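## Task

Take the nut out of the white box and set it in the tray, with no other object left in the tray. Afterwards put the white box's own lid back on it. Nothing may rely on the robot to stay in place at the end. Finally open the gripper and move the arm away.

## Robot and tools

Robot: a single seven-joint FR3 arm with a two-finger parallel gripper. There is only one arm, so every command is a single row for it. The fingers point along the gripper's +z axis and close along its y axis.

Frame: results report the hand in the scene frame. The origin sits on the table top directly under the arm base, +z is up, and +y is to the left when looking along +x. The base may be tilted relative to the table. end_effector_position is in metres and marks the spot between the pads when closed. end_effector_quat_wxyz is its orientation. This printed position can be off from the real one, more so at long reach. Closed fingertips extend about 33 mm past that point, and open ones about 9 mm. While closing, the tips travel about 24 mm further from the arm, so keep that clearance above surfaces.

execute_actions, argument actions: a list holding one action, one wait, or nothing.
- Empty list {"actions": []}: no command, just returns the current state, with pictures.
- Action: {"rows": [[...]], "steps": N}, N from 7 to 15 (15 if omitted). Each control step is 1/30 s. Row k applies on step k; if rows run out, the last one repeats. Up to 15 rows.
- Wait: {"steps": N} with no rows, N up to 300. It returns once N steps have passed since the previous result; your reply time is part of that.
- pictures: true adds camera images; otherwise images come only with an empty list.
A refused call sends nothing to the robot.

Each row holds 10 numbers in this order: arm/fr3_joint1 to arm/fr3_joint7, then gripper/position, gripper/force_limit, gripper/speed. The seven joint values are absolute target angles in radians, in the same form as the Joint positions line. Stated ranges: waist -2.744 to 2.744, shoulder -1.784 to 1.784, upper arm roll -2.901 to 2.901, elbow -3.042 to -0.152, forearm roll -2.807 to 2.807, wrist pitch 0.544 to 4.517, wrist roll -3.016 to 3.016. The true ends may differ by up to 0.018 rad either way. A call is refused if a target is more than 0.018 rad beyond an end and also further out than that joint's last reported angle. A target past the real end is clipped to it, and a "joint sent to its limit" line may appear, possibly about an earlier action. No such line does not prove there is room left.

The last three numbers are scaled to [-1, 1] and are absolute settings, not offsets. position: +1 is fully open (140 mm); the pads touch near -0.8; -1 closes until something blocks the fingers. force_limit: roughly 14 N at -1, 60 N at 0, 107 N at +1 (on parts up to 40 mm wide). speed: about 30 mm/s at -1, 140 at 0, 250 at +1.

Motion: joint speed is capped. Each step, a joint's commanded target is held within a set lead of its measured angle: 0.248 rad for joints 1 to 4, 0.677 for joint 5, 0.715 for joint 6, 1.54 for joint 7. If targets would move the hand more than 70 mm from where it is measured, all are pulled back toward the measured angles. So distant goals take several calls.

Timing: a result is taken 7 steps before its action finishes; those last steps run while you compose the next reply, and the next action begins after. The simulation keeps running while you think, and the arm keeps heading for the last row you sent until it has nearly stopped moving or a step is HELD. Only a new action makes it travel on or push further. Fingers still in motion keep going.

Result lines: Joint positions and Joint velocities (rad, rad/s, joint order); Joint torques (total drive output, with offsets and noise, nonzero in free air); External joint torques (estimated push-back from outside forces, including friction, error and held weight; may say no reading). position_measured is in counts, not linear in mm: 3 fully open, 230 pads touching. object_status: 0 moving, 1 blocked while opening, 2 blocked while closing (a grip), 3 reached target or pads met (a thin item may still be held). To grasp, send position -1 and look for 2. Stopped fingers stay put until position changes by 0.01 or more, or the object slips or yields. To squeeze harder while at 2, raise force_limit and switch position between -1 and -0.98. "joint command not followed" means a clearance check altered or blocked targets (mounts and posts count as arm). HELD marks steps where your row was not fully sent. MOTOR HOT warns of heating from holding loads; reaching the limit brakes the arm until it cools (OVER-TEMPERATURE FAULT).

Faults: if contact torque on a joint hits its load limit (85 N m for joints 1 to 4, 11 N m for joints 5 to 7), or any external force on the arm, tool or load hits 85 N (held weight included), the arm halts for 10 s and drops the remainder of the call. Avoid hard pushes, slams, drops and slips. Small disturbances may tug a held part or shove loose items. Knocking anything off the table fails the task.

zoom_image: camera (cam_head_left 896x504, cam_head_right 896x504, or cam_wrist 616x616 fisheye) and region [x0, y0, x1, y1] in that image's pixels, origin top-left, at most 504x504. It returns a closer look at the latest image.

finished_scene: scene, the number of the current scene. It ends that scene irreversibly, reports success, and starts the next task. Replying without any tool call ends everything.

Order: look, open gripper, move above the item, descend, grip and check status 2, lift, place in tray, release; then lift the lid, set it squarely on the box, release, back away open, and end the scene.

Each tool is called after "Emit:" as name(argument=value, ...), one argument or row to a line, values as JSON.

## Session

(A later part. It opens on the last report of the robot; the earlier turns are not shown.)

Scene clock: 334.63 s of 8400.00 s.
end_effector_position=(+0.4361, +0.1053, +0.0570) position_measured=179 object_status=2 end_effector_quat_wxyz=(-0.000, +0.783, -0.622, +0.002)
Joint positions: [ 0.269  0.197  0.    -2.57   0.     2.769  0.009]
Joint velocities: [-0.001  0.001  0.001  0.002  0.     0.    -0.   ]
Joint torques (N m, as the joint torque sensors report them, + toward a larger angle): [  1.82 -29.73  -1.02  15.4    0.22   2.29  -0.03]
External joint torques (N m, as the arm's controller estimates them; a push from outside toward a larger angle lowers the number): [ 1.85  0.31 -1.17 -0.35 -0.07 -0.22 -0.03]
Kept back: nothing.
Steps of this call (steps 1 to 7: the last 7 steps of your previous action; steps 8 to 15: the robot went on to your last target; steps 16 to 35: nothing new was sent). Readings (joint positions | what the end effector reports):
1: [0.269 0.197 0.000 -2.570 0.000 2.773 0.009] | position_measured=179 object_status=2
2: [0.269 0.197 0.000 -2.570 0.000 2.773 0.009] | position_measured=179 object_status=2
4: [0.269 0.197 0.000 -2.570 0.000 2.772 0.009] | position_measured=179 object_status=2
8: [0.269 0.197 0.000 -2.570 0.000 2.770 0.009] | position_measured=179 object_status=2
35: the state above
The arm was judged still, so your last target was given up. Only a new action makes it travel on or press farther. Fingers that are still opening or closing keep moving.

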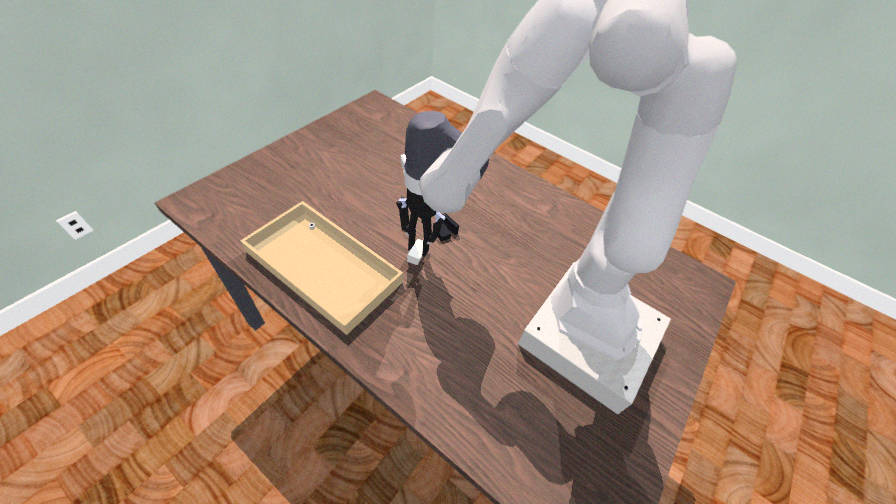

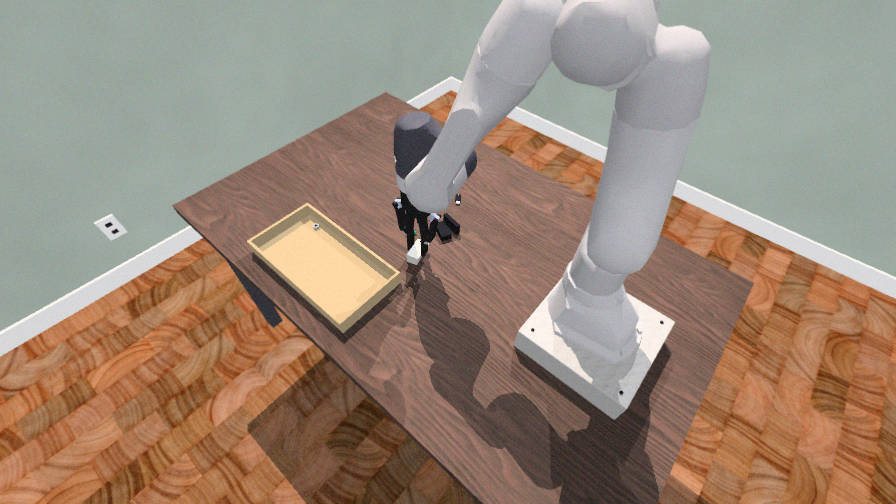

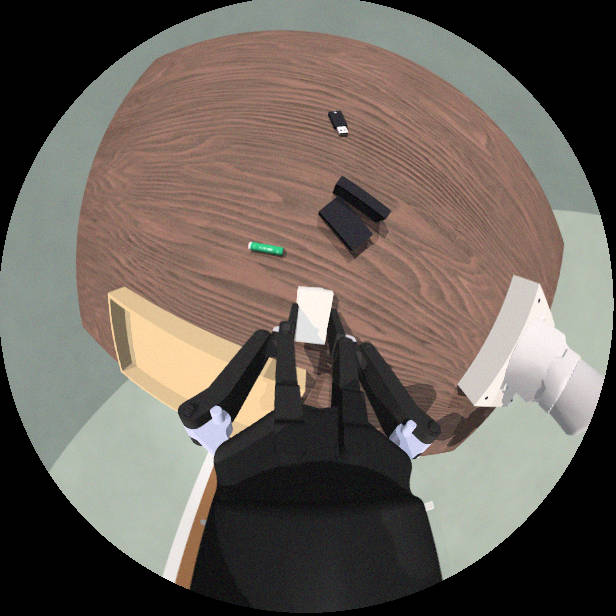

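Emit:
execute_actions(
  actions=[
    {"rows":[[0.272,0.18,0,-2.572,0,2.755,0.008,-1,-0.3,0],[0.272,0.15,0,-2.575,0,2.73,0.008,-1,-0.3,0],[0.272,0.12,0,-2.58,0,2.7,0.008,-1,-0.3,0],[0.25,0.09,0,-2.585,0,2.68,0.008,-1,-0.3,0],[0.2,0.08,0,-2.585,0,2.67,0.008,-1,-0.3,0],[0.14,0.08,0,-2.585,0,2.67,0.008,-1,-0.3,0],[0.08,0.08,0,-2.585,0,2.67,0.008,-1,-0.3,0],[0.02,0.08,0,-2.585,0,2.67,0.008,-1,-0.3,0],[-0.04,0.08,0,-2.585,0,2.67,0.008,-1,-0.3,0],[-0.1,0.08,0,-2.585,0,2.67,0.008,-1,-0.3,0],[-0.16,0.08,0,-2.585,0,2.67,0.008,-1,-0.3,0],[-0.22,0.08,0,-2.585,0,2.67,0.008,-1,-0.3,0],[-0.28,0.08,0,-2.585,0,2.67,0.008,-1,-0.3,0],[-0.34,0.08,0,-2.585,0,2.67,0.008,-1,-0.3,0],[-0.38,0.08,0,-2.585,0,2.67,0.008,-1,-0.3,0]],"steps":15},
  ],
)

Emit:
execute_actions(
  actions=[
    {"steps":20},
  ],
)

Emit:
execute_actions(
  actions=[
    {"rows":[[-0.38,0.1,0,-2.585,0,2.7,0.008,-1,-0.3,0],[-0.38,0.12,0,-2.585,0,2.72,0.008,-1,-0.3,0],[-0.38,0.14,0,-2.585,0,2.74,0.008,-1,-0.3,0],[-0.38,0.16,0,-2.585,0,2.76,0.008,-1,-0.3,0],[-0.38,0.18,0,-2.585,0,2.78,0.008,-1,-0.3,0],[-0.38,0.2,0,-2.585,0,2.8,0.008,-1,-0.3,0],[-0.38,0.215,0,-2.585,0,2.815,0.008,-1,-0.3,0],[-0.38,0.23,0,-2.585,0,2.825,0.008,-1,-0.3,0],[-0.38,0.24,0,-2.585,0,2.832,0.008,-1,-0.3,0],[-0.38,0.245,0,-2.585,0,2.836,0.008,-1,-0.3,0],[-0.38,0.249,0,-2.585,0,2.838,0.008,-1,-0.3,0]],"steps":15},
  ],
)

Emit:
execute_actions(
  actions=[
    {"steps":35},
  ],
)

Emit:
execute_actions(
  actions=[
    {"rows":[[-0.38,0.249,0,-2.585,0,2.838,0.008,0.3,-0.3,0]],"steps":15},
  ],
)

Emit:
execute_actions(
  actions=[
    {"steps":12},
  ],
)

Emit:
execute_actions(
  actions=[
    {"rows":[[-0.38,0.22,0,-2.585,0,2.81,0.008,0.3,-0.3,0],[-0.38,0.19,0,-2.585,0,2.78,0.008,0.3,-0.3,0],[-0.38,0.16,0,-2.585,0,2.75,0.008,0.3,-0.3,0],[-0.38,0.14,0,-2.585,0,2.73,0.008,0.3,-0.3,0],[-0.38,0.14,0,-2.585,0,2.73,0.8,0.3,-0.3,0],[-0.38,0.14,0,-2.585,0,2.73,1.582,0.3,-0.3,0]],"steps":15},
  ],
)

Emit:
execute_actions(
  actions=[
    {"steps":45},
  ],
  pictures=true,
)

Scene clock: 336.83 s of 8400.00 s.
end_effector_position=(+0.4539, +0.0601, +0.0969) position_measured=179 object_status=2 end_effector_quat_wxyz=(-0.013, +0.749, -0.662, +0.013)
Joint positions: [ 0.153  0.089  0.011 -2.581 -0.001  2.706  0.009]
Joint velocities: [-1.222 -0.159 -0.105  0.012 -0.    -0.124 -0.   ]
Joint torques (N m, as the joint torque sensors report them, + toward a larger angle): [ -1.13 -23.8   -0.69  13.45   0.56   1.51  -0.17]
External joint torques (N m, as the arm's controller estimates them; a push from outside toward a larger angle lowers the number): [-1.45 -1.19 -0.45  0.5  -0.12 -0.26 -0.18]
Steps of this call (steps 1 to 58: nothing new was sent; steps 59 to 66: the first 8 steps of this action). Readings (joint positions | what the end effector reports):
59: [0.269 0.195 0.000 -2.571 0.000 2.767 0.009] | position_measured=179 object_status=2
60: [0.269 0.187 0.000 -2.573 0.000 2.761 0.009] | position_measured=179 object_status=2
62: [0.267 0.151 0.002 -2.580 0.000 2.738 0.009] | position_measured=179 object_status=2
66: the state above

Scene clock: 337.50 s of 8400.00 s.
end_effector_position=(+0.4108, -0.1800, +0.0970) position_measured=179 object_status=2 end_effector_quat_wxyz=(+0.002, -0.543, +0.839, -0.006)
Joint positions: [-0.378  0.082 -0.002 -2.583 -0.     2.674  0.009]
Joint velocities: [ 0.    -0.002  0.015 -0.001 -0.001 -0.01  -0.001]
Joint torques (N m, as the joint torque sensors report them, + toward a larger angle): [ -0.64 -28.78   1.04  13.97   0.47   2.2   -0.12]
External joint torques (N m, as the arm's controller estimates them; a push from outside toward a larger angle lowers the number): [-0.32 -0.78  1.23 -3.54  0.08 -0.33 -0.12]
Kept back: nothing.
Steps of this call (steps 1 to 7: the last 7 steps of your previous action; steps 8 to 20: the robot went on to your last target). Readings (joint positions | what the end effector reports):
1: [0.109 0.086 0.009 -2.580 -0.001 2.702 0.009] | position_measured=179 object_status=2
2: [0.065 0.084 0.008 -2.580 -0.001 2.699 0.009] | position_measured=179 object_status=2
4: [-0.025 0.083 0.005 -2.580 -0.001 2.694 0.009] | position_measured=179 object_status=2
8: [-0.209 0.083 0.003 -2.580 -0.001 2.687 0.009] | position_measured=179 object_status=2
20: the state above

Scene clock: 337.77 s of 8400.00 s.
end_effector_position=(+0.4024, -0.1760, +0.0557) position_measured=179 object_status=2 end_effector_quat_wxyz=(-0.004, -0.544, +0.839, +0.005)
Joint positions: [-0.378  0.191 -0.001 -2.583 -0.     2.759  0.009]
Joint velocities: [-0.     0.525  0.    -0.009  0.     0.378  0.001]
Joint torques (N m, as the joint torque sensors report them, + toward a larger angle): [ -0.64 -32.18   0.65  14.11   0.56   3.08  -0.06]
External joint torques (N m, as the arm's controller estimates them; a push from outside toward a larger angle lowers the number): [-0.62  1.28  0.49 -2.12  0.28  0.51 -0.06]
Steps of this call (steps 1 to 8: the first 8 steps of this action). Readings (joint positions | what the end effector reports):
1: [-0.378 0.084 -0.002 -2.583 -0.000 2.678 0.009] | position_measured=179 object_status=2
2: [-0.378 0.091 -0.001 -2.583 -0.000 2.685 0.009] | position_measured=179 object_status=2
4: [-0.378 0.117 -0.001 -2.582 -0.000 2.705 0.009] | position_measured=179 object_status=2
8: the state above

Scene clock: 338.93 s of 8400.00 s.
end_effector_position=(+0.4045, -0.1769, +0.0368) position_measured=179 object_status=2 end_effector_quat_wxyz=(+0.000, -0.544, +0.839, -0.003)
Joint positions: [-0.378  0.247 -0.001 -2.585 -0.     2.835  0.009]
Joint velocities: [ 0.     0.001 -0.     0.001  0.001 -0.     0.   ]
Joint torques (N m, as the joint torque sensors report them, + toward a larger angle): [ -0.46 -29.23   1.09  14.18   0.33   3.06  -0.11]
External joint torques (N m, as the arm's controller estimates them; a push from outside toward a larger angle lowers the number): [-0.32  1.34  1.   -0.45  0.08  0.54 -0.11]
Kept back: nothing.
Steps of this call (steps 1 to 7: the last 7 steps of your previous action; steps 8 to 30: the robot went on to your last target; steps 31 to 35: nothing new was sent). Readings (joint positions | what the end effector reports):
1: [-0.378 0.208 -0.001 -2.583 -0.000 2.771 0.009] | position_measured=179 object_status=2
2: [-0.378 0.221 -0.001 -2.584 -0.000 2.782 0.009] | position_measured=179 object_status=2
4: [-0.378 0.239 -0.001 -2.585 -0.000 2.798 0.009] | position_measured=179 object_status=2
8: [-0.378 0.246 -0.001 -2.585 -0.000 2.818 0.009] | position_measured=179 object_status=2
35: the state above
The arm was judged still, so your last target was given up. Only a new action makes it travel on or press farther. Fingers that are still opening or closing keep moving.

Scene clock: 339.20 s of 8400.00 s.
end_effector_position=(+0.4046, -0.1770, +0.0367) position_measured=128 object_status=0 end_effector_quat_wxyz=(+0.001, -0.544, +0.839, -0.003)
Joint positions: [-0.378  0.248 -0.001 -2.585 -0.     2.836  0.009]
Joint velocities: [ 0.001  0.001 -0.     0.    -0.001  0.003 -0.   ]
Joint torques (N m, as the joint torque sensors report them, + toward a larger angle): [ -0.05 -29.01   0.9   13.78   0.35   2.79  -0.1 ]
External joint torques (N m, as the arm's controller estimates them; a push from outside toward a larger angle lowers the number): [ 0.04  1.46  0.77 -0.78  0.11  0.29 -0.1 ]
Steps of this call (steps 1 to 8: the first 8 steps of this action). Readings (joint positions | what the end effector reports):
1: [-0.378 0.247 -0.001 -2.585 -0.000 2.835 0.009] | position_measured=179 object_status=0
2: [-0.378 0.247 -0.001 -2.585 -0.000 2.835 0.009] | position_measured=179 object_status=0
4: [-0.378 0.248 -0.001 -2.585 -0.000 2.836 0.009] | position_measured=158 object_status=0
8: the state above

Scene clock: 339.60 s of 8400.00 s.
end_effector_position=(+0.4047, -0.1770, +0.0367) position_measured=91 object_status=3 end_effector_quat_wxyz=(+0.001, -0.544, +0.839, -0.003)
Joint positions: [-0.378  0.248 -0.001 -2.585 -0.     2.836  0.009]
Joint velocities: [-0.    -0.002 -0.    -0.     0.     0.     0.   ]
Joint torques (N m, as the joint torque sensors report them, + toward a larger angle): [ -0.31 -29.29  -0.4   13.75   0.43   2.81  -0.19]
External joint torques (N m, as the arm's controller estimates them; a push from outside toward a larger angle lowers the number): [-0.22  1.28 -0.53 -0.88  0.18  0.29 -0.19]
Kept back: nothing.
Steps of this call (steps 1 to 7: the last 7 steps of your previous action; steps 8 to 12: the robot went on to your last target). Readings (joint positions | what the end effector reports):
1: [-0.378 0.248 -0.001 -2.585 -0.000 2.836 0.009] | position_measured=120 object_status=0
2: [-0.378 0.248 -0.001 -2.585 -0.000 2.836 0.009] | position_measured=113 object_status=0
4: [-0.378 0.248 -0.001 -2.585 -0.000 2.836 0.009] | position_measured=98 object_status=0
8: [-0.378 0.248 -0.001 -2.585 -0.000 2.836 0.009] | position_measured=91 object_status=0
12: the state above

Scene clock: 339.87 s of 8400.00 s.
end_effector_position=(+0.4184, -0.1828, +0.0770) position_measured=91 object_status=3 end_effector_quat_wxyz=(+0.013, -0.332, +0.943, -0.014)
Joint positions: [-0.378  0.145 -0.001 -2.583 -0.     2.764  0.482]
Joint velocities: [ 0.001 -0.124  0.002  0.002 -0.    -0.168  3.63 ]
Joint torques (N m, as the joint torque sensors report them, + toward a larger angle): [ -0.68 -25.62   0.05  14.71   0.46   1.67   0.93]
External joint torques (N m, as the arm's controller estimates them; a push from outside toward a larger angle lowers the number): [-0.79 -1.15 -0.17  1.1   0.18 -0.34  0.99]
Steps of this call (steps 1 to 8: the first 8 steps of this action). Readings (joint positions | what the end effector reports):
1: [-0.378 0.245 -0.001 -2.586 -0.000 2.832 0.009] | position_measured=91 object_status=3
2: [-0.378 0.234 -0.001 -2.587 -0.000 2.823 0.009] | position_measured=91 object_status=3
4: [-0.378 0.195 -0.001 -2.588 -0.000 2.796 0.009] | position_measured=91 object_status=3
8: the state above

Scene clock: 341.37 s of 8400.00 s.
end_effector_position=(+0.4104, -0.1793, +0.0756) position_measured=91 object_status=3 end_effector_quat_wxyz=(+0.005, +0.204, +0.979, -0.002)
Joint positions: [-0.378  0.141 -0.001 -2.583 -0.     2.732  1.571]
Joint velocities: [-0.     0.001  0.001 -0.    -0.    -0.     0.026]
Joint torques (N m, as the joint torque sensors report them, + toward a larger angle): [ -0.3  -29.4   -0.08  14.42   0.56   2.11   0.23]
External joint torques (N m, as the arm's controller estimates them; a push from outside toward a larger angle lowers the number): [-0.32 -0.51 -0.23 -1.99  0.23 -0.32  0.23]
Kept back: nothing.
Steps of this call (steps 1 to 7: the last 7 steps of your previous action; steps 8 to 45: the robot went on to your last target). Readings (joint positions | what the end effector reports):
1: [-0.378 0.142 -0.001 -2.583 -0.000 2.759 0.596] | position_measured=91 object_status=3
2: [-0.378 0.141 -0.001 -2.583 -0.000 2.754 0.698] | position_measured=91 object_status=3
4: [-0.378 0.141 -0.001 -2.583 -0.000 2.747 0.872] | position_measured=91 object_status=3
8: [-0.378 0.141 -0.001 -2.583 -0.000 2.739 1.123] | position_measured=91 object_status=3
45: the state above

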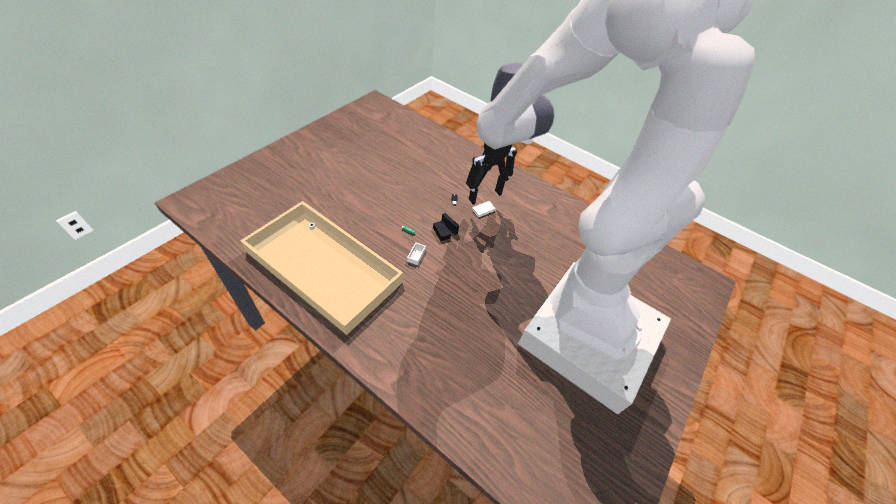

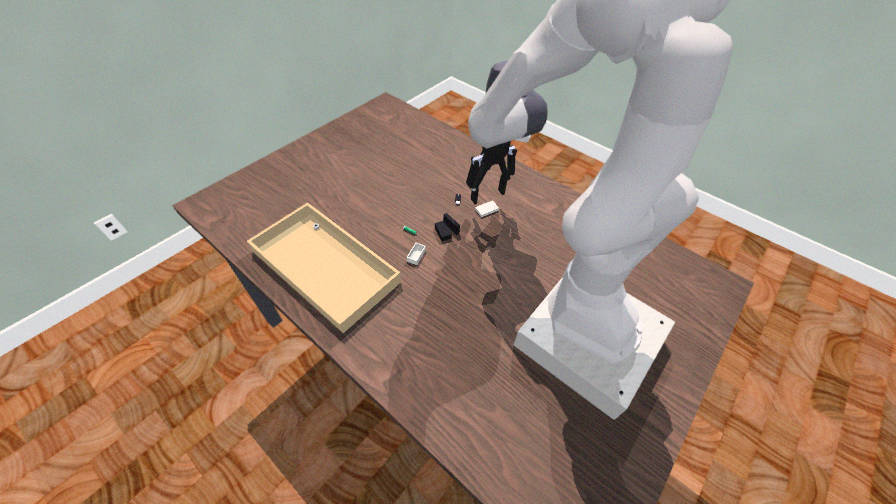

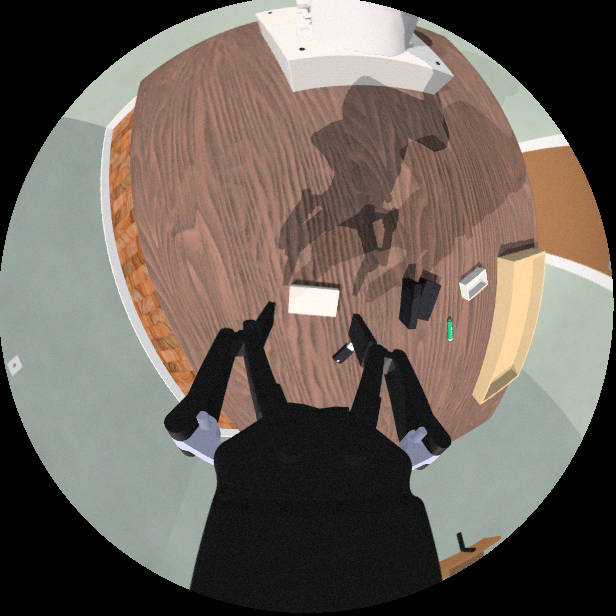

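Emit:
execute_actions(
  actions=[
    {"rows":[[-0.38,0.16,0,-2.585,0,2.76,1.582,0.22,-0.6,0],[-0.38,0.18,0,-2.585,0,2.78,1.582,0.22,-0.6,0],[-0.38,0.2,0,-2.585,0,2.8,1.582,0.22,-0.6,0],[-0.38,0.22,0,-2.585,0,2.82,1.582,0.22,-0.6,0],[-0.38,0.24,0,-2.585,0,2.835,1.582,0.22,-0.6,0],[-0.38,0.251,0,-2.585,0,2.839,1.582,0.22,-0.6,0]],"steps":15},
  ],
)

Emit:
execute_actions(
  actions=[
    {"steps":30},
  ],
)

Emit:
execute_actions(
  actions=[
    {"rows":[[-0.38,0.251,0,-2.585,0,2.839,1.582,-0.4,-0.6,-0.3]],"steps":15},
  ],
)

Emit:
execute_actions(
  actions=[
    {"steps":25},
  ],
)

Emit:
execute_actions(
  actions=[
    {"rows":[[-0.38,0.251,0,-2.585,0,2.839,1.582,0.22,-0.6,0.3]],"steps":15},
  ],
)

Emit:
execute_actions(
  actions=[
    {"rows":[[-0.38,0.251,0,-2.585,0,2.839,1.582,0.22,-0.6,0.3],[-0.38,0.22,0,-2.585,0,2.81,1.582,0.22,-0.6,0.3],[-0.38,0.19,0,-2.585,0,2.78,1.582,0.22,-0.6,0.3],[-0.38,0.16,0,-2.585,0,2.75,1.582,0.22,-0.6,0.3],[-0.38,0.13,0,-2.585,0,2.72,1.582,0.22,-0.6,0.3],[-0.38,0.1,0,-2.585,0,2.69,1.582,0.22,-0.6,0.3],[-0.34,0.08,0,-2.585,0,2.67,1.582,0.22,-0.6,0.3],[-0.26,0.08,0,-2.585,0,2.67,1.582,0.22,-0.6,0.3],[-0.18,0.08,0,-2.585,0,2.67,1.582,0.22,-0.6,0.3],[-0.1,0.08,0,-2.585,0,2.67,1.582,0.22,-0.6,0.3],[-0.02,0.08,0,-2.585,0,2.67,1.582,0.22,-0.6,0.3],[0.06,0.08,0,-2.585,0,2.67,1.582,0.22,-0.6,0.3],[0.14,0.08,0,-2.585,0,2.67,1.582,0.22,-0.6,0.3],[0.22,0.08,0,-2.585,0,2.67,1.582,0.22,-0.6,0.3],[0.275,0.09,0,-2.575,0,2.665,1.582,0.22,-0.6,0.3]],"steps":15},
  ],
)

Emit:
execute_actions(
  actions=[
    {"steps":35},
  ],
  pictures=true,
)

Scene clock: 342.73 s of 8400.00 s.
end_effector_position=(+0.3985, -0.1742, +0.0383) position_measured=101 object_status=0 end_effector_quat_wxyz=(-0.009, +0.208, +0.978, +0.001)
Joint positions: [-0.378  0.238 -0.001 -2.585 -0.     2.802  1.579]
Joint velocities: [-0.001  0.252 -0.    -0.036 -0.     0.179  0.   ]
Joint torques (N m, as the joint torque sensors report them, + toward a larger angle): [  0.1  -33.89   0.65  16.95   0.49   3.31   0.11]
External joint torques (N m, as the arm's controller estimates them; a push from outside toward a larger angle lowers the number): [ 0.08  2.39  0.4  -0.92  0.23  0.3   0.11]
Steps of this call (steps 1 to 15: the robot went on to your last target; steps 16 to 33: nothing new was sent; steps 34 to 41: the first 8 steps of this action). Readings (joint positions | what the end effector reports):
34: [-0.378 0.143 -0.001 -2.583 -0.000 2.736 1.579] | position_measured=91 object_status=0
35: [-0.378 0.150 -0.001 -2.583 -0.000 2.744 1.579] | position_measured=96 object_status=0
37: [-0.378 0.177 -0.001 -2.582 -0.000 2.765 1.579] | position_measured=101 object_status=0
41: the state above

Scene clock: 343.73 s of 8400.00 s.
end_effector_position=(+0.4038, -0.1765, +0.0357) position_measured=101 object_status=3 end_effector_quat_wxyz=(+0.001, +0.208, +0.978, -0.001)
Joint positions: [-0.378  0.25  -0.001 -2.586 -0.     2.836  1.579]
Joint velocities: [ 0.    -0.001  0.    -0.     0.     0.     0.002]
Joint torques (N m, as the joint torque sensors report them, + toward a larger angle): [ -0.38 -28.35  -0.02  13.7    0.37   2.89   0.1 ]
External joint torques (N m, as the arm's controller estimates them; a push from outside toward a larger angle lowers the number): [-0.31  2.11 -0.17 -0.77  0.11  0.47  0.1 ]
Kept back: nothing.
Steps of this call (steps 1 to 7: the last 7 steps of your previous action; steps 8 to 30: the robot went on to your last target). Readings (joint positions | what the end effector reports):
1: [-0.378 0.244 -0.001 -2.586 -0.000 2.808 1.579] | position_measured=101 object_status=0
2: [-0.378 0.248 -0.001 -2.586 -0.000 2.812 1.579] | position_measured=101 object_status=0
4: [-0.378 0.250 -0.001 -2.586 -0.000 2.820 1.579] | position_measured=101 object_status=0
8: [-0.378 0.250 -0.001 -2.586 -0.000 2.829 1.579] | position_measured=101 object_status=3
30: the state above
The arm was judged still, so your last target was given up. Only a new action makes it travel on or press farther. Fingers that are still opening or closing keep moving.

Scene clock: 344.00 s of 8400.00 s.
end_effector_position=(+0.4046, -0.1768, +0.0364) position_measured=135 object_status=0 end_effector_quat_wxyz=(+0.002, +0.208, +0.978, -0.002)
Joint positions: [-0.378  0.249 -0.001 -2.586 -0.     2.837  1.579]
Joint velocities: [-0.001  0.005  0.001 -0.001  0.     0.001  0.   ]
Joint torques (N m, as the joint torque sensors report them, + toward a larger angle): [ -0.69 -27.92   0.61  13.15   0.42   2.82   0.04]
External joint torques (N m, as the arm's controller estimates them; a push from outside toward a larger angle lowers the number): [-0.64  2.11  0.43 -0.82  0.17  0.45  0.04]
Steps of this call (steps 1 to 8: the first 8 steps of this action). Readings (joint positions | what the end effector reports):
1: [-0.378 0.250 -0.001 -2.586 -0.000 2.836 1.579] | position_measured=101 object_status=0
2: [-0.378 0.250 -0.001 -2.586 -0.000 2.837 1.579] | position_measured=105 object_status=0
4: [-0.378 0.250 -0.001 -2.586 -0.000 2.837 1.579] | position_measured=117 object_status=0
8: the state above

Scene clock: 344.83 s of 8400.00 s.
end_effector_position=(+0.4045, -0.1768, +0.0362) position_measured=135 object_status=2 end_effector_quat_wxyz=(+0.002, +0.208, +0.978, -0.002)
Joint positions: [-0.378  0.249 -0.001 -2.586 -0.     2.837  1.579]
Joint velocities: [-0.     0.     0.    -0.    -0.001 -0.    -0.   ]
Joint torques (N m, as the joint torque sensors report them, + toward a larger angle): [ -0.88 -29.34   0.3   14.17   0.45   2.78   0.1 ]
External joint torques (N m, as the arm's controller estimates them; a push from outside toward a larger angle lowers the number): [-0.9   1.11  0.04 -0.33  0.2   0.35  0.1 ]
Kept back: nothing.
Steps of this call (steps 1 to 7: the last 7 steps of your previous action; steps 8 to 15: the robot went on to your last target; steps 16 to 25: nothing new was sent). Readings (joint positions | what the end effector reports):
1: [-0.378 0.249 -0.001 -2.586 -0.000 2.837 1.579] | position_measured=135 object_status=0
2: [-0.378 0.249 -0.001 -2.586 -0.000 2.837 1.579] | position_measured=135 object_status=0
4: [-0.378 0.249 -0.001 -2.586 -0.000 2.837 1.579] | position_measured=135 object_status=0
8: [-0.378 0.249 -0.001 -2.586 -0.000 2.837 1.579] | position_measured=135 object_status=2
25: the state above
The arm was judged still, so your last target was given up. Only a new action makes it travel on or press farther. Fingers that are still opening or closing keep moving.

Scene clock: 345.10 s of 8400.00 s.
end_effector_position=(+0.4044, -0.1767, +0.0361) position_measured=101 object_status=0 end_effector_quat_wxyz=(+0.002, +0.208, +0.978, -0.002)
Joint positions: [-0.378  0.249 -0.001 -2.586 -0.     2.837  1.579]
Joint velocities: [ 0.     0.001 -0.001 -0.001 -0.001  0.     0.001]
Joint torques (N m, as the joint torque sensors report them, + toward a larger angle): [ -0.71 -28.95   0.27  14.13   0.39   2.81   0.13]
External joint torques (N m, as the arm's controller estimates them; a push from outside toward a larger angle lowers the number): [-0.64  1.45  0.11 -0.33  0.14  0.38  0.13]
Steps of this call (steps 1 to 8: the first 8 steps of this action). Readings (joint positions | what the end effector reports):
1: [-0.378 0.249 -0.001 -2.586 -0.000 2.837 1.579] | position_measured=135 object_status=0
2: [-0.378 0.249 -0.001 -2.586 -0.000 2.837 1.579] | position_measured=135 object_status=0
4: [-0.378 0.249 -0.001 -2.586 -0.000 2.837 1.579] | position_measured=110 object_status=0
8: the state above

Scene clock: 345.60 s of 8400.00 s.
end_effector_position=(+0.4229, -0.1762, +0.0871) position_measured=101 object_status=3 end_effector_quat_wxyz=(+0.022, +0.200, +0.980, -0.006)
Joint positions: [-0.351  0.116 -0.01  -2.586  0.001  2.745  1.579]
Joint velocities: [ 0.789 -0.601 -0.11   0.078  0.011 -0.397  0.   ]
Joint torques (N m, as the joint torque sensors report them, + toward a larger angle): [ 14.86 -20.83  11.5   13.8   -0.2    1.32   0.07]
External joint torques (N m, as the arm's controller estimates them; a push from outside toward a larger angle lowers the number): [ 1.47 -1.56 -1.78  1.91  0.51 -0.32  0.05]
Steps of this call (steps 1 to 7: the last 7 steps of your previous action; steps 8 to 15: the first 8 steps of this action). Readings (joint positions | what the end effector reports):
8: [-0.378 0.249 -0.001 -2.586 -0.000 2.837 1.579] | position_measured=101 object_status=3
9: [-0.378 0.246 -0.001 -2.586 -0.000 2.833 1.579] | position_measured=101 object_status=3
11: [-0.378 0.217 -0.001 -2.588 -0.000 2.811 1.579] | position_measured=101 object_status=3
15: the state above

Scene clock: 346.77 s of 8400.00 s.
end_effector_position=(+0.4359, +0.1074, +0.0951) position_measured=101 object_status=3 end_effector_quat_wxyz=(+0.002, -0.116, +0.993, -0.001)
Joint positions: [ 0.273  0.088  0.001 -2.576  0.     2.668  1.579]
Joint velocities: [ 0.001  0.    -0.     0.001  0.    -0.001  0.   ]
Joint torques (N m, as the joint torque sensors report them, + toward a larger angle): [  1.31 -26.75  -1.76  16.79   0.44   2.11   0.13]
External joint torques (N m, as the arm's controller estimates them; a push from outside toward a larger angle lowers the number): [ 1.35  1.42 -1.81 -0.67  0.06 -0.33  0.13]
Kept back: nothing.
Steps of this call (steps 1 to 7: the last 7 steps of your previous action; steps 8 to 35: the robot went on to your last target). Readings (joint positions | what the end effector reports):
1: [-0.316 0.101 -0.014 -2.583 0.001 2.735 1.579] | position_measured=101 object_status=3
2: [-0.275 0.093 -0.013 -2.581 0.001 2.729 1.579] | position_measured=101 object_status=3
4: [-0.189 0.087 -0.010 -2.580 0.001 2.719 1.579] | position_measured=101 object_status=3
8: [-0.010 0.086 -0.005 -2.579 0.001 2.703 1.579] | position_measured=101 object_status=3
35: the state above

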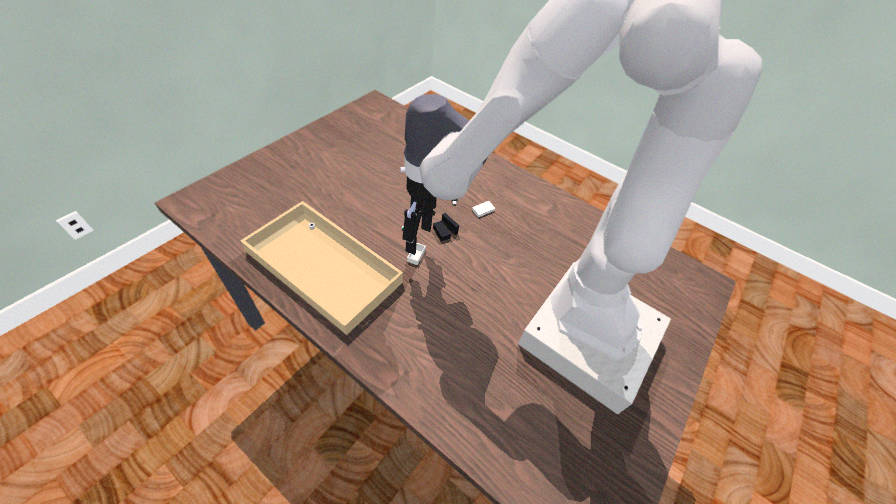

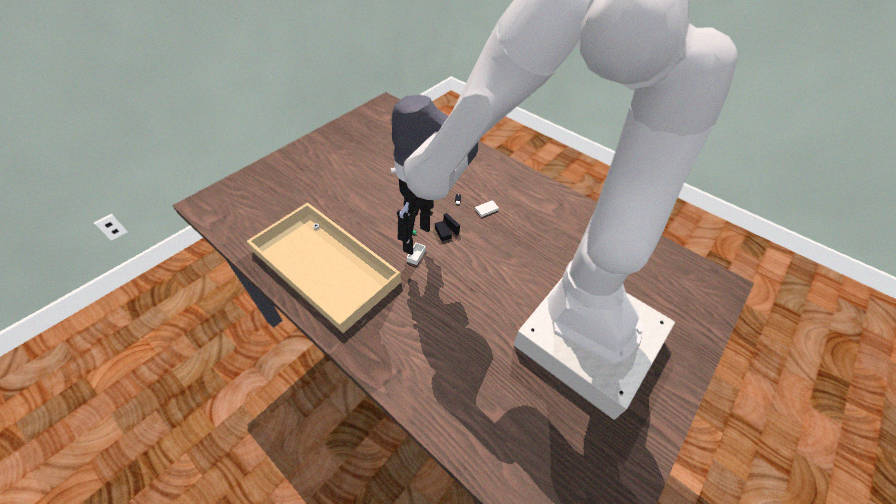

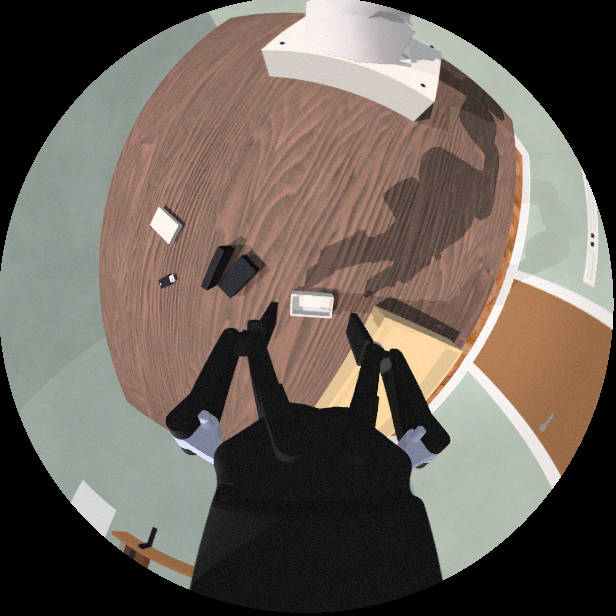

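Emit:
execute_actions(
  actions=[
    {"rows":[[0.275,0.11,0,-2.578,0,2.7,1.582,0.22,-0.6,0],[0.275,0.13,0,-2.58,0,2.72,1.582,0.22,-0.6,0],[0.275,0.15,0,-2.58,0,2.74,1.582,0.22,-0.6,0],[0.275,0.17,0,-2.582,0,2.76,1.582,0.22,-0.6,0],[0.275,0.19,0,-2.583,0,2.78,1.582,0.22,-0.6,0],[0.275,0.21,0,-2.584,0,2.8,1.582,0.22,-0.6,0],[0.275,0.23,0,-2.585,0,2.82,1.582,0.22,-0.6,0],[0.275,0.243,0,-2.585,0,2.83,1.582,0.22,-0.6,0]],"steps":15},
  ],
)

Emit:
execute_actions(
  actions=[
    {"steps":30},
  ],
)

Emit:
execute_actions(
  actions=[
    {"rows":[[0.275,0.243,0,-2.585,0,2.83,1.582,-0.4,-0.6,-0.3]],"steps":15},
  ],
)

Emit:
execute_actions(
  actions=[
    {"steps":25},
  ],
)

Emit:
execute_actions(
  actions=[
    {"rows":[[0.275,0.243,0,-2.585,0,2.83,1.582,0.22,-0.6,0.3]],"steps":15},
  ],
)

Emit:
execute_actions(
  actions=[
    {"rows":[[0.275,0.243,0,-2.585,0,2.83,1.582,0.22,-0.6,0.3],[0.275,0.22,0,-2.585,0,2.81,1.582,0.22,-0.6,0.3],[0.275,0.19,0,-2.585,0,2.78,1.582,0.22,-0.6,0.3],[0.275,0.16,0,-2.585,0,2.75,1.582,0.22,-0.6,0.3],[0.275,0.13,0,-2.585,0,2.72,1.582,0.22,-0.6,0.3],[0.275,0.13,0,-2.585,0,2.72,1.582,0.22,-0.6,0.3],[0.275,0.13,0,-2.585,0,2.72,0.8,0.1,-0.6,0.3],[0.275,0.13,0,-2.585,0,2.72,0.008,0.1,-0.6,0.3]],"steps":15},
  ],
)

Emit:
execute_actions(
  actions=[
    {"steps":45},
  ],
  pictures=true,
)

Scene clock: 348.03 s of 8400.00 s.
end_effector_position=(+0.4241, +0.1044, +0.0506) position_measured=101 object_status=3 end_effector_quat_wxyz=(-0.011, -0.116, +0.993, -0.003)
Joint positions: [ 0.273  0.203  0.001 -2.581  0.     2.759  1.579]
Joint velocities: [-0.001  0.555 -0.    -0.046 -0.001  0.403  0.   ]
Joint torques (N m, as the joint torque sensors report them, + toward a larger angle): [  1.54 -33.09  -0.71  13.7    0.33   2.93   0.07]
External joint torques (N m, as the arm's controller estimates them; a push from outside toward a larger angle lowers the number): [ 1.66  1.06 -0.81 -2.55  0.05  0.41  0.07]
Steps of this call (steps 1 to 15: the robot went on to your last target; steps 16 to 30: nothing new was sent; steps 31 to 38: the first 8 steps of this action). Readings (joint positions | what the end effector reports):
31: [0.273 0.091 0.001 -2.575 0.000 2.672 1.579] | position_measured=101 object_status=3
32: [0.273 0.098 0.001 -2.575 0.000 2.680 1.579] | position_measured=101 object_status=3
34: [0.273 0.127 0.001 -2.576 0.000 2.702 1.579] | position_measured=101 object_status=3
38: the state above

Scene clock: 349.03 s of 8400.00 s.
end_effector_position=(+0.4279, +0.1053, +0.0376) position_measured=101 object_status=3 end_effector_quat_wxyz=(+0.000, -0.116, +0.993, -0.001)
Joint positions: [ 0.273  0.242  0.001 -2.586  0.     2.827  1.579]
Joint velocities: [ 0.    -0.     0.001 -0.001 -0.001  0.     0.001]
Joint torques (N m, as the joint torque sensors report them, + toward a larger angle): [  1.52 -29.63  -0.87  13.99   0.26   2.93  -0.01]
External joint torques (N m, as the arm's controller estimates them; a push from outside toward a larger angle lowers the number): [ 1.56  0.68 -1.07 -0.54  0.01  0.52 -0.01]
Kept back: nothing.
Steps of this call (steps 1 to 7: the last 7 steps of your previous action; steps 8 to 30: the robot went on to your last target). Readings (joint positions | what the end effector reports):
1: [0.273 0.219 0.001 -2.582 0.000 2.771 1.579] | position_measured=101 object_status=3
2: [0.273 0.230 0.001 -2.584 0.000 2.780 1.579] | position_measured=101 object_status=3
4: [0.273 0.240 0.001 -2.586 0.000 2.795 1.579] | position_measured=101 object_status=3
8: [0.273 0.242 0.001 -2.586 0.000 2.813 1.579] | position_measured=101 object_status=3
30: the state above
The arm was judged still, so your last target was given up. Only a new action makes it travel on or press farther. Fingers that are still opening or closing keep moving.

Scene clock: 349.30 s of 8400.00 s.
end_effector_position=(+0.4284, +0.1054, +0.0381) position_measured=140 object_status=0 end_effector_quat_wxyz=(+0.001, -0.116, +0.993, -0.001)
Joint positions: [ 0.273  0.241  0.001 -2.586  0.     2.828  1.579]
Joint velocities: [-0.    -0.009 -0.001  0.009 -0.     0.011 -0.002]
Joint torques (N m, as the joint torque sensors report them, + toward a larger angle): [  1.48 -29.2   -0.63  13.24   0.3    2.49   0.16]
External joint torques (N m, as the arm's controller estimates them; a push from outside toward a larger angle lowers the number): [ 1.69  1.89 -0.65 -1.28  0.03  0.16  0.16]
Steps of this call (steps 1 to 8: the first 8 steps of this action). Readings (joint positions | what the end effector reports):
1: [0.273 0.242 0.001 -2.586 0.000 2.827 1.579] | position_measured=101 object_status=0
2: [0.273 0.242 0.001 -2.586 0.000 2.827 1.579] | position_measured=105 object_status=0
4: [0.273 0.242 0.001 -2.586 0.000 2.828 1.579] | position_measured=117 object_status=0
8: the state above

Scene clock: 350.13 s of 8400.00 s.
end_effector_position=(+0.4284, +0.1054, +0.0380) position_measured=142 object_status=2 end_effector_quat_wxyz=(+0.001, -0.116, +0.993, -0.001)
Joint positions: [ 0.273  0.241  0.001 -2.586  0.     2.828  1.579]
Joint velocities: [ 0.    -0.     0.001 -0.001  0.     0.    -0.001]
Joint torques (N m, as the joint torque sensors report them, + toward a larger angle): [  1.85 -29.22  -0.57  14.12   0.22   2.81   0.1 ]
External joint torques (N m, as the arm's controller estimates them; a push from outside toward a larger angle lowers the number): [ 1.91  1.11 -0.75 -0.41 -0.04  0.39  0.1 ]
Kept back: nothing.
Steps of this call (steps 1 to 7: the last 7 steps of your previous action; steps 8 to 15: the robot went on to your last target; steps 16 to 25: nothing new was sent). Readings (joint positions | what the end effector reports):
1: [0.273 0.241 0.001 -2.586 0.000 2.828 1.579] | position_measured=142 object_status=0
2: [0.273 0.241 0.001 -2.586 0.000 2.828 1.579] | position_measured=142 object_status=0
4: [0.273 0.241 0.001 -2.586 0.000 2.828 1.579] | position_measured=142 object_status=0
8: [0.273 0.241 0.001 -2.586 0.000 2.828 1.579] | position_measured=142 object_status=2
25: the state above
The arm was judged still, so your last target was given up. Only a new action makes it travel on or press farther. Fingers that are still opening or closing keep moving.

Scene clock: 350.40 s of 8400.00 s.
end_effector_position=(+0.4284, +0.1053, +0.0379) position_measured=101 object_status=0 end_effector_quat_wxyz=(+0.001, -0.116, +0.993, -0.001)
Joint positions: [ 0.273  0.242  0.001 -2.586  0.     2.828  1.579]
Joint velocities: [ 0.001  0.001 -0.     0.     0.     0.001  0.001]
Joint torques (N m, as the joint torque sensors report them, + toward a larger angle): [  1.55 -29.36  -1.04  14.41   0.22   2.78   0.14]
External joint torques (N m, as the arm's controller estimates them; a push from outside toward a larger angle lowers the number): [ 1.64  0.9  -1.18 -0.12 -0.04  0.36  0.14]
Steps of this call (steps 1 to 8: the first 8 steps of this action). Readings (joint positions | what the end effector reports):
1: [0.273 0.241 0.001 -2.586 0.000 2.828 1.579] | position_measured=142 object_status=0
2: [0.273 0.242 0.001 -2.586 0.000 2.828 1.579] | position_measured=142 object_status=0
4: [0.273 0.242 0.001 -2.586 0.000 2.828 1.579] | position_measured=117 object_status=0
8: the state above

Scene clock: 350.90 s of 8400.00 s.
end_effector_position=(+0.4432, +0.1091, +0.0769) position_measured=108 object_status=0 end_effector_quat_wxyz=(+0.019, -0.216, +0.976, -0.001)
Joint positions: [ 0.273  0.142  0.001 -2.584  0.     2.762  1.375]
Joint velocities: [ 0.001 -0.265  0.     0.038  0.    -0.207 -4.517]
Joint torques (N m, as the joint torque sensors report them, + toward a larger angle): [  1.95 -23.11  -0.81  13.42   0.36   1.36  -1.25]
External joint torques (N m, as the arm's controller estimates them; a push from outside toward a larger angle lowers the number): [ 1.96 -1.36 -0.93  1.25  0.09 -0.33 -1.2 ]
Steps of this call (steps 1 to 7: the last 7 steps of your previous action; steps 8 to 15: the first 8 steps of this action). Readings (joint positions | what the end effector reports):
8: [0.273 0.242 0.001 -2.586 0.000 2.828 1.579] | position_measured=101 object_status=3
9: [0.273 0.239 0.001 -2.586 0.000 2.825 1.579] | position_measured=101 object_status=3
11: [0.273 0.214 0.001 -2.588 0.000 2.806 1.579] | position_measured=101 object_status=3
15: the state above

Scene clock: 352.40 s of 8400.00 s.
end_effector_position=(+0.4350, +0.1071, +0.0785) position_measured=117 object_status=3 end_effector_quat_wxyz=(-0.003, +0.780, -0.625, +0.004)
Joint positions: [ 0.273  0.131  0.001 -2.583  0.     2.722  0.021]
Joint velocities: [ 0.001 -0.001 -0.001 -0.    -0.001 -0.    -0.033]
Joint torques (N m, as the joint torque sensors report them, + toward a larger angle): [  2.04 -29.87  -0.76  14.37   0.32   2.3   -0.11]
External joint torques (N m, as the arm's controller estimates them; a push from outside toward a larger angle lowers the number): [ 2.12 -1.09 -0.82 -2.23 -0.01 -0.21 -0.11]
Kept back: nothing.
Steps of this call (steps 1 to 7: the last 7 steps of your previous action; steps 8 to 45: the robot went on to your last target). Readings (joint positions | what the end effector reports):
1: [0.273 0.136 0.001 -2.583 0.000 2.756 1.234] | position_measured=115 object_status=0
2: [0.273 0.133 0.001 -2.583 0.000 2.750 1.107] | position_measured=117 object_status=0
4: [0.273 0.131 0.001 -2.583 0.000 2.742 0.891] | position_measured=117 object_status=0
8: [0.273 0.131 0.001 -2.583 0.000 2.731 0.579] | position_measured=117 object_status=0
45: the state above

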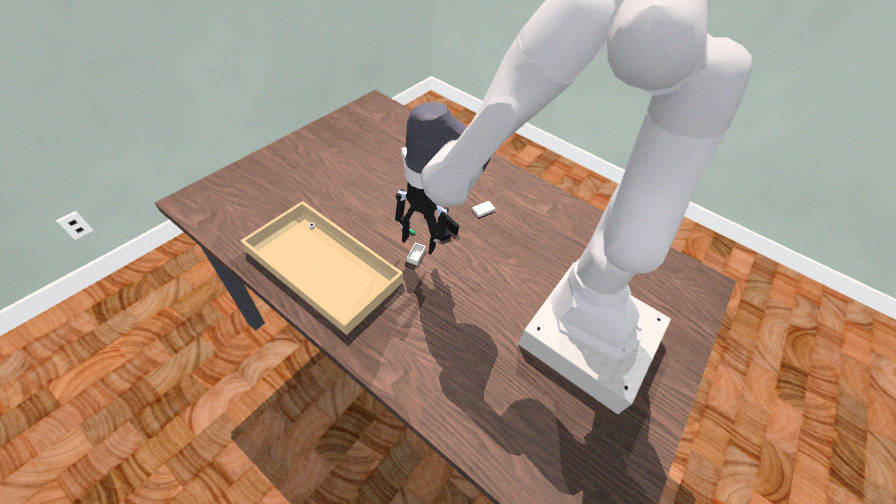

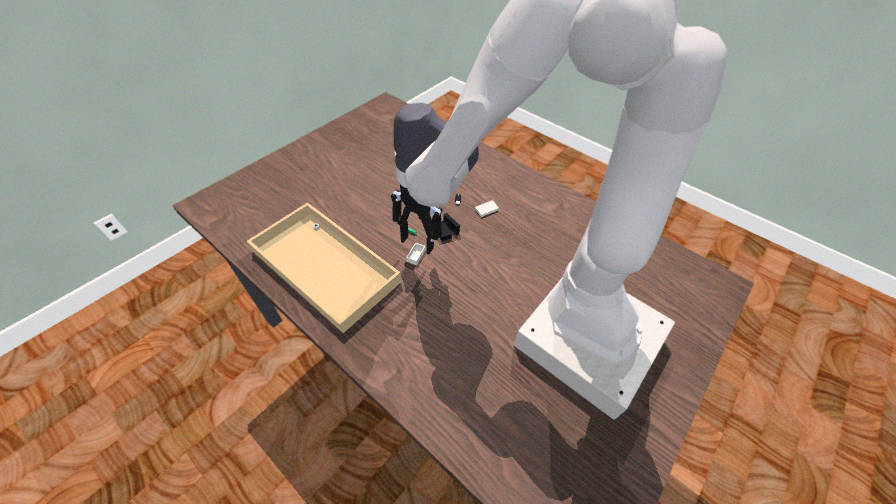

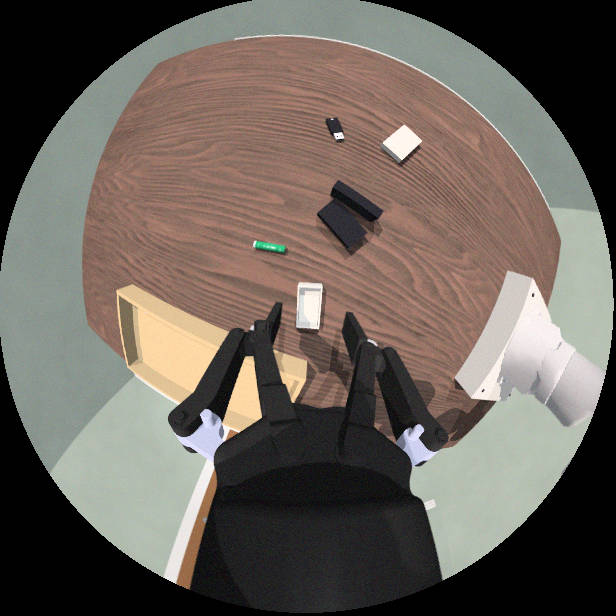

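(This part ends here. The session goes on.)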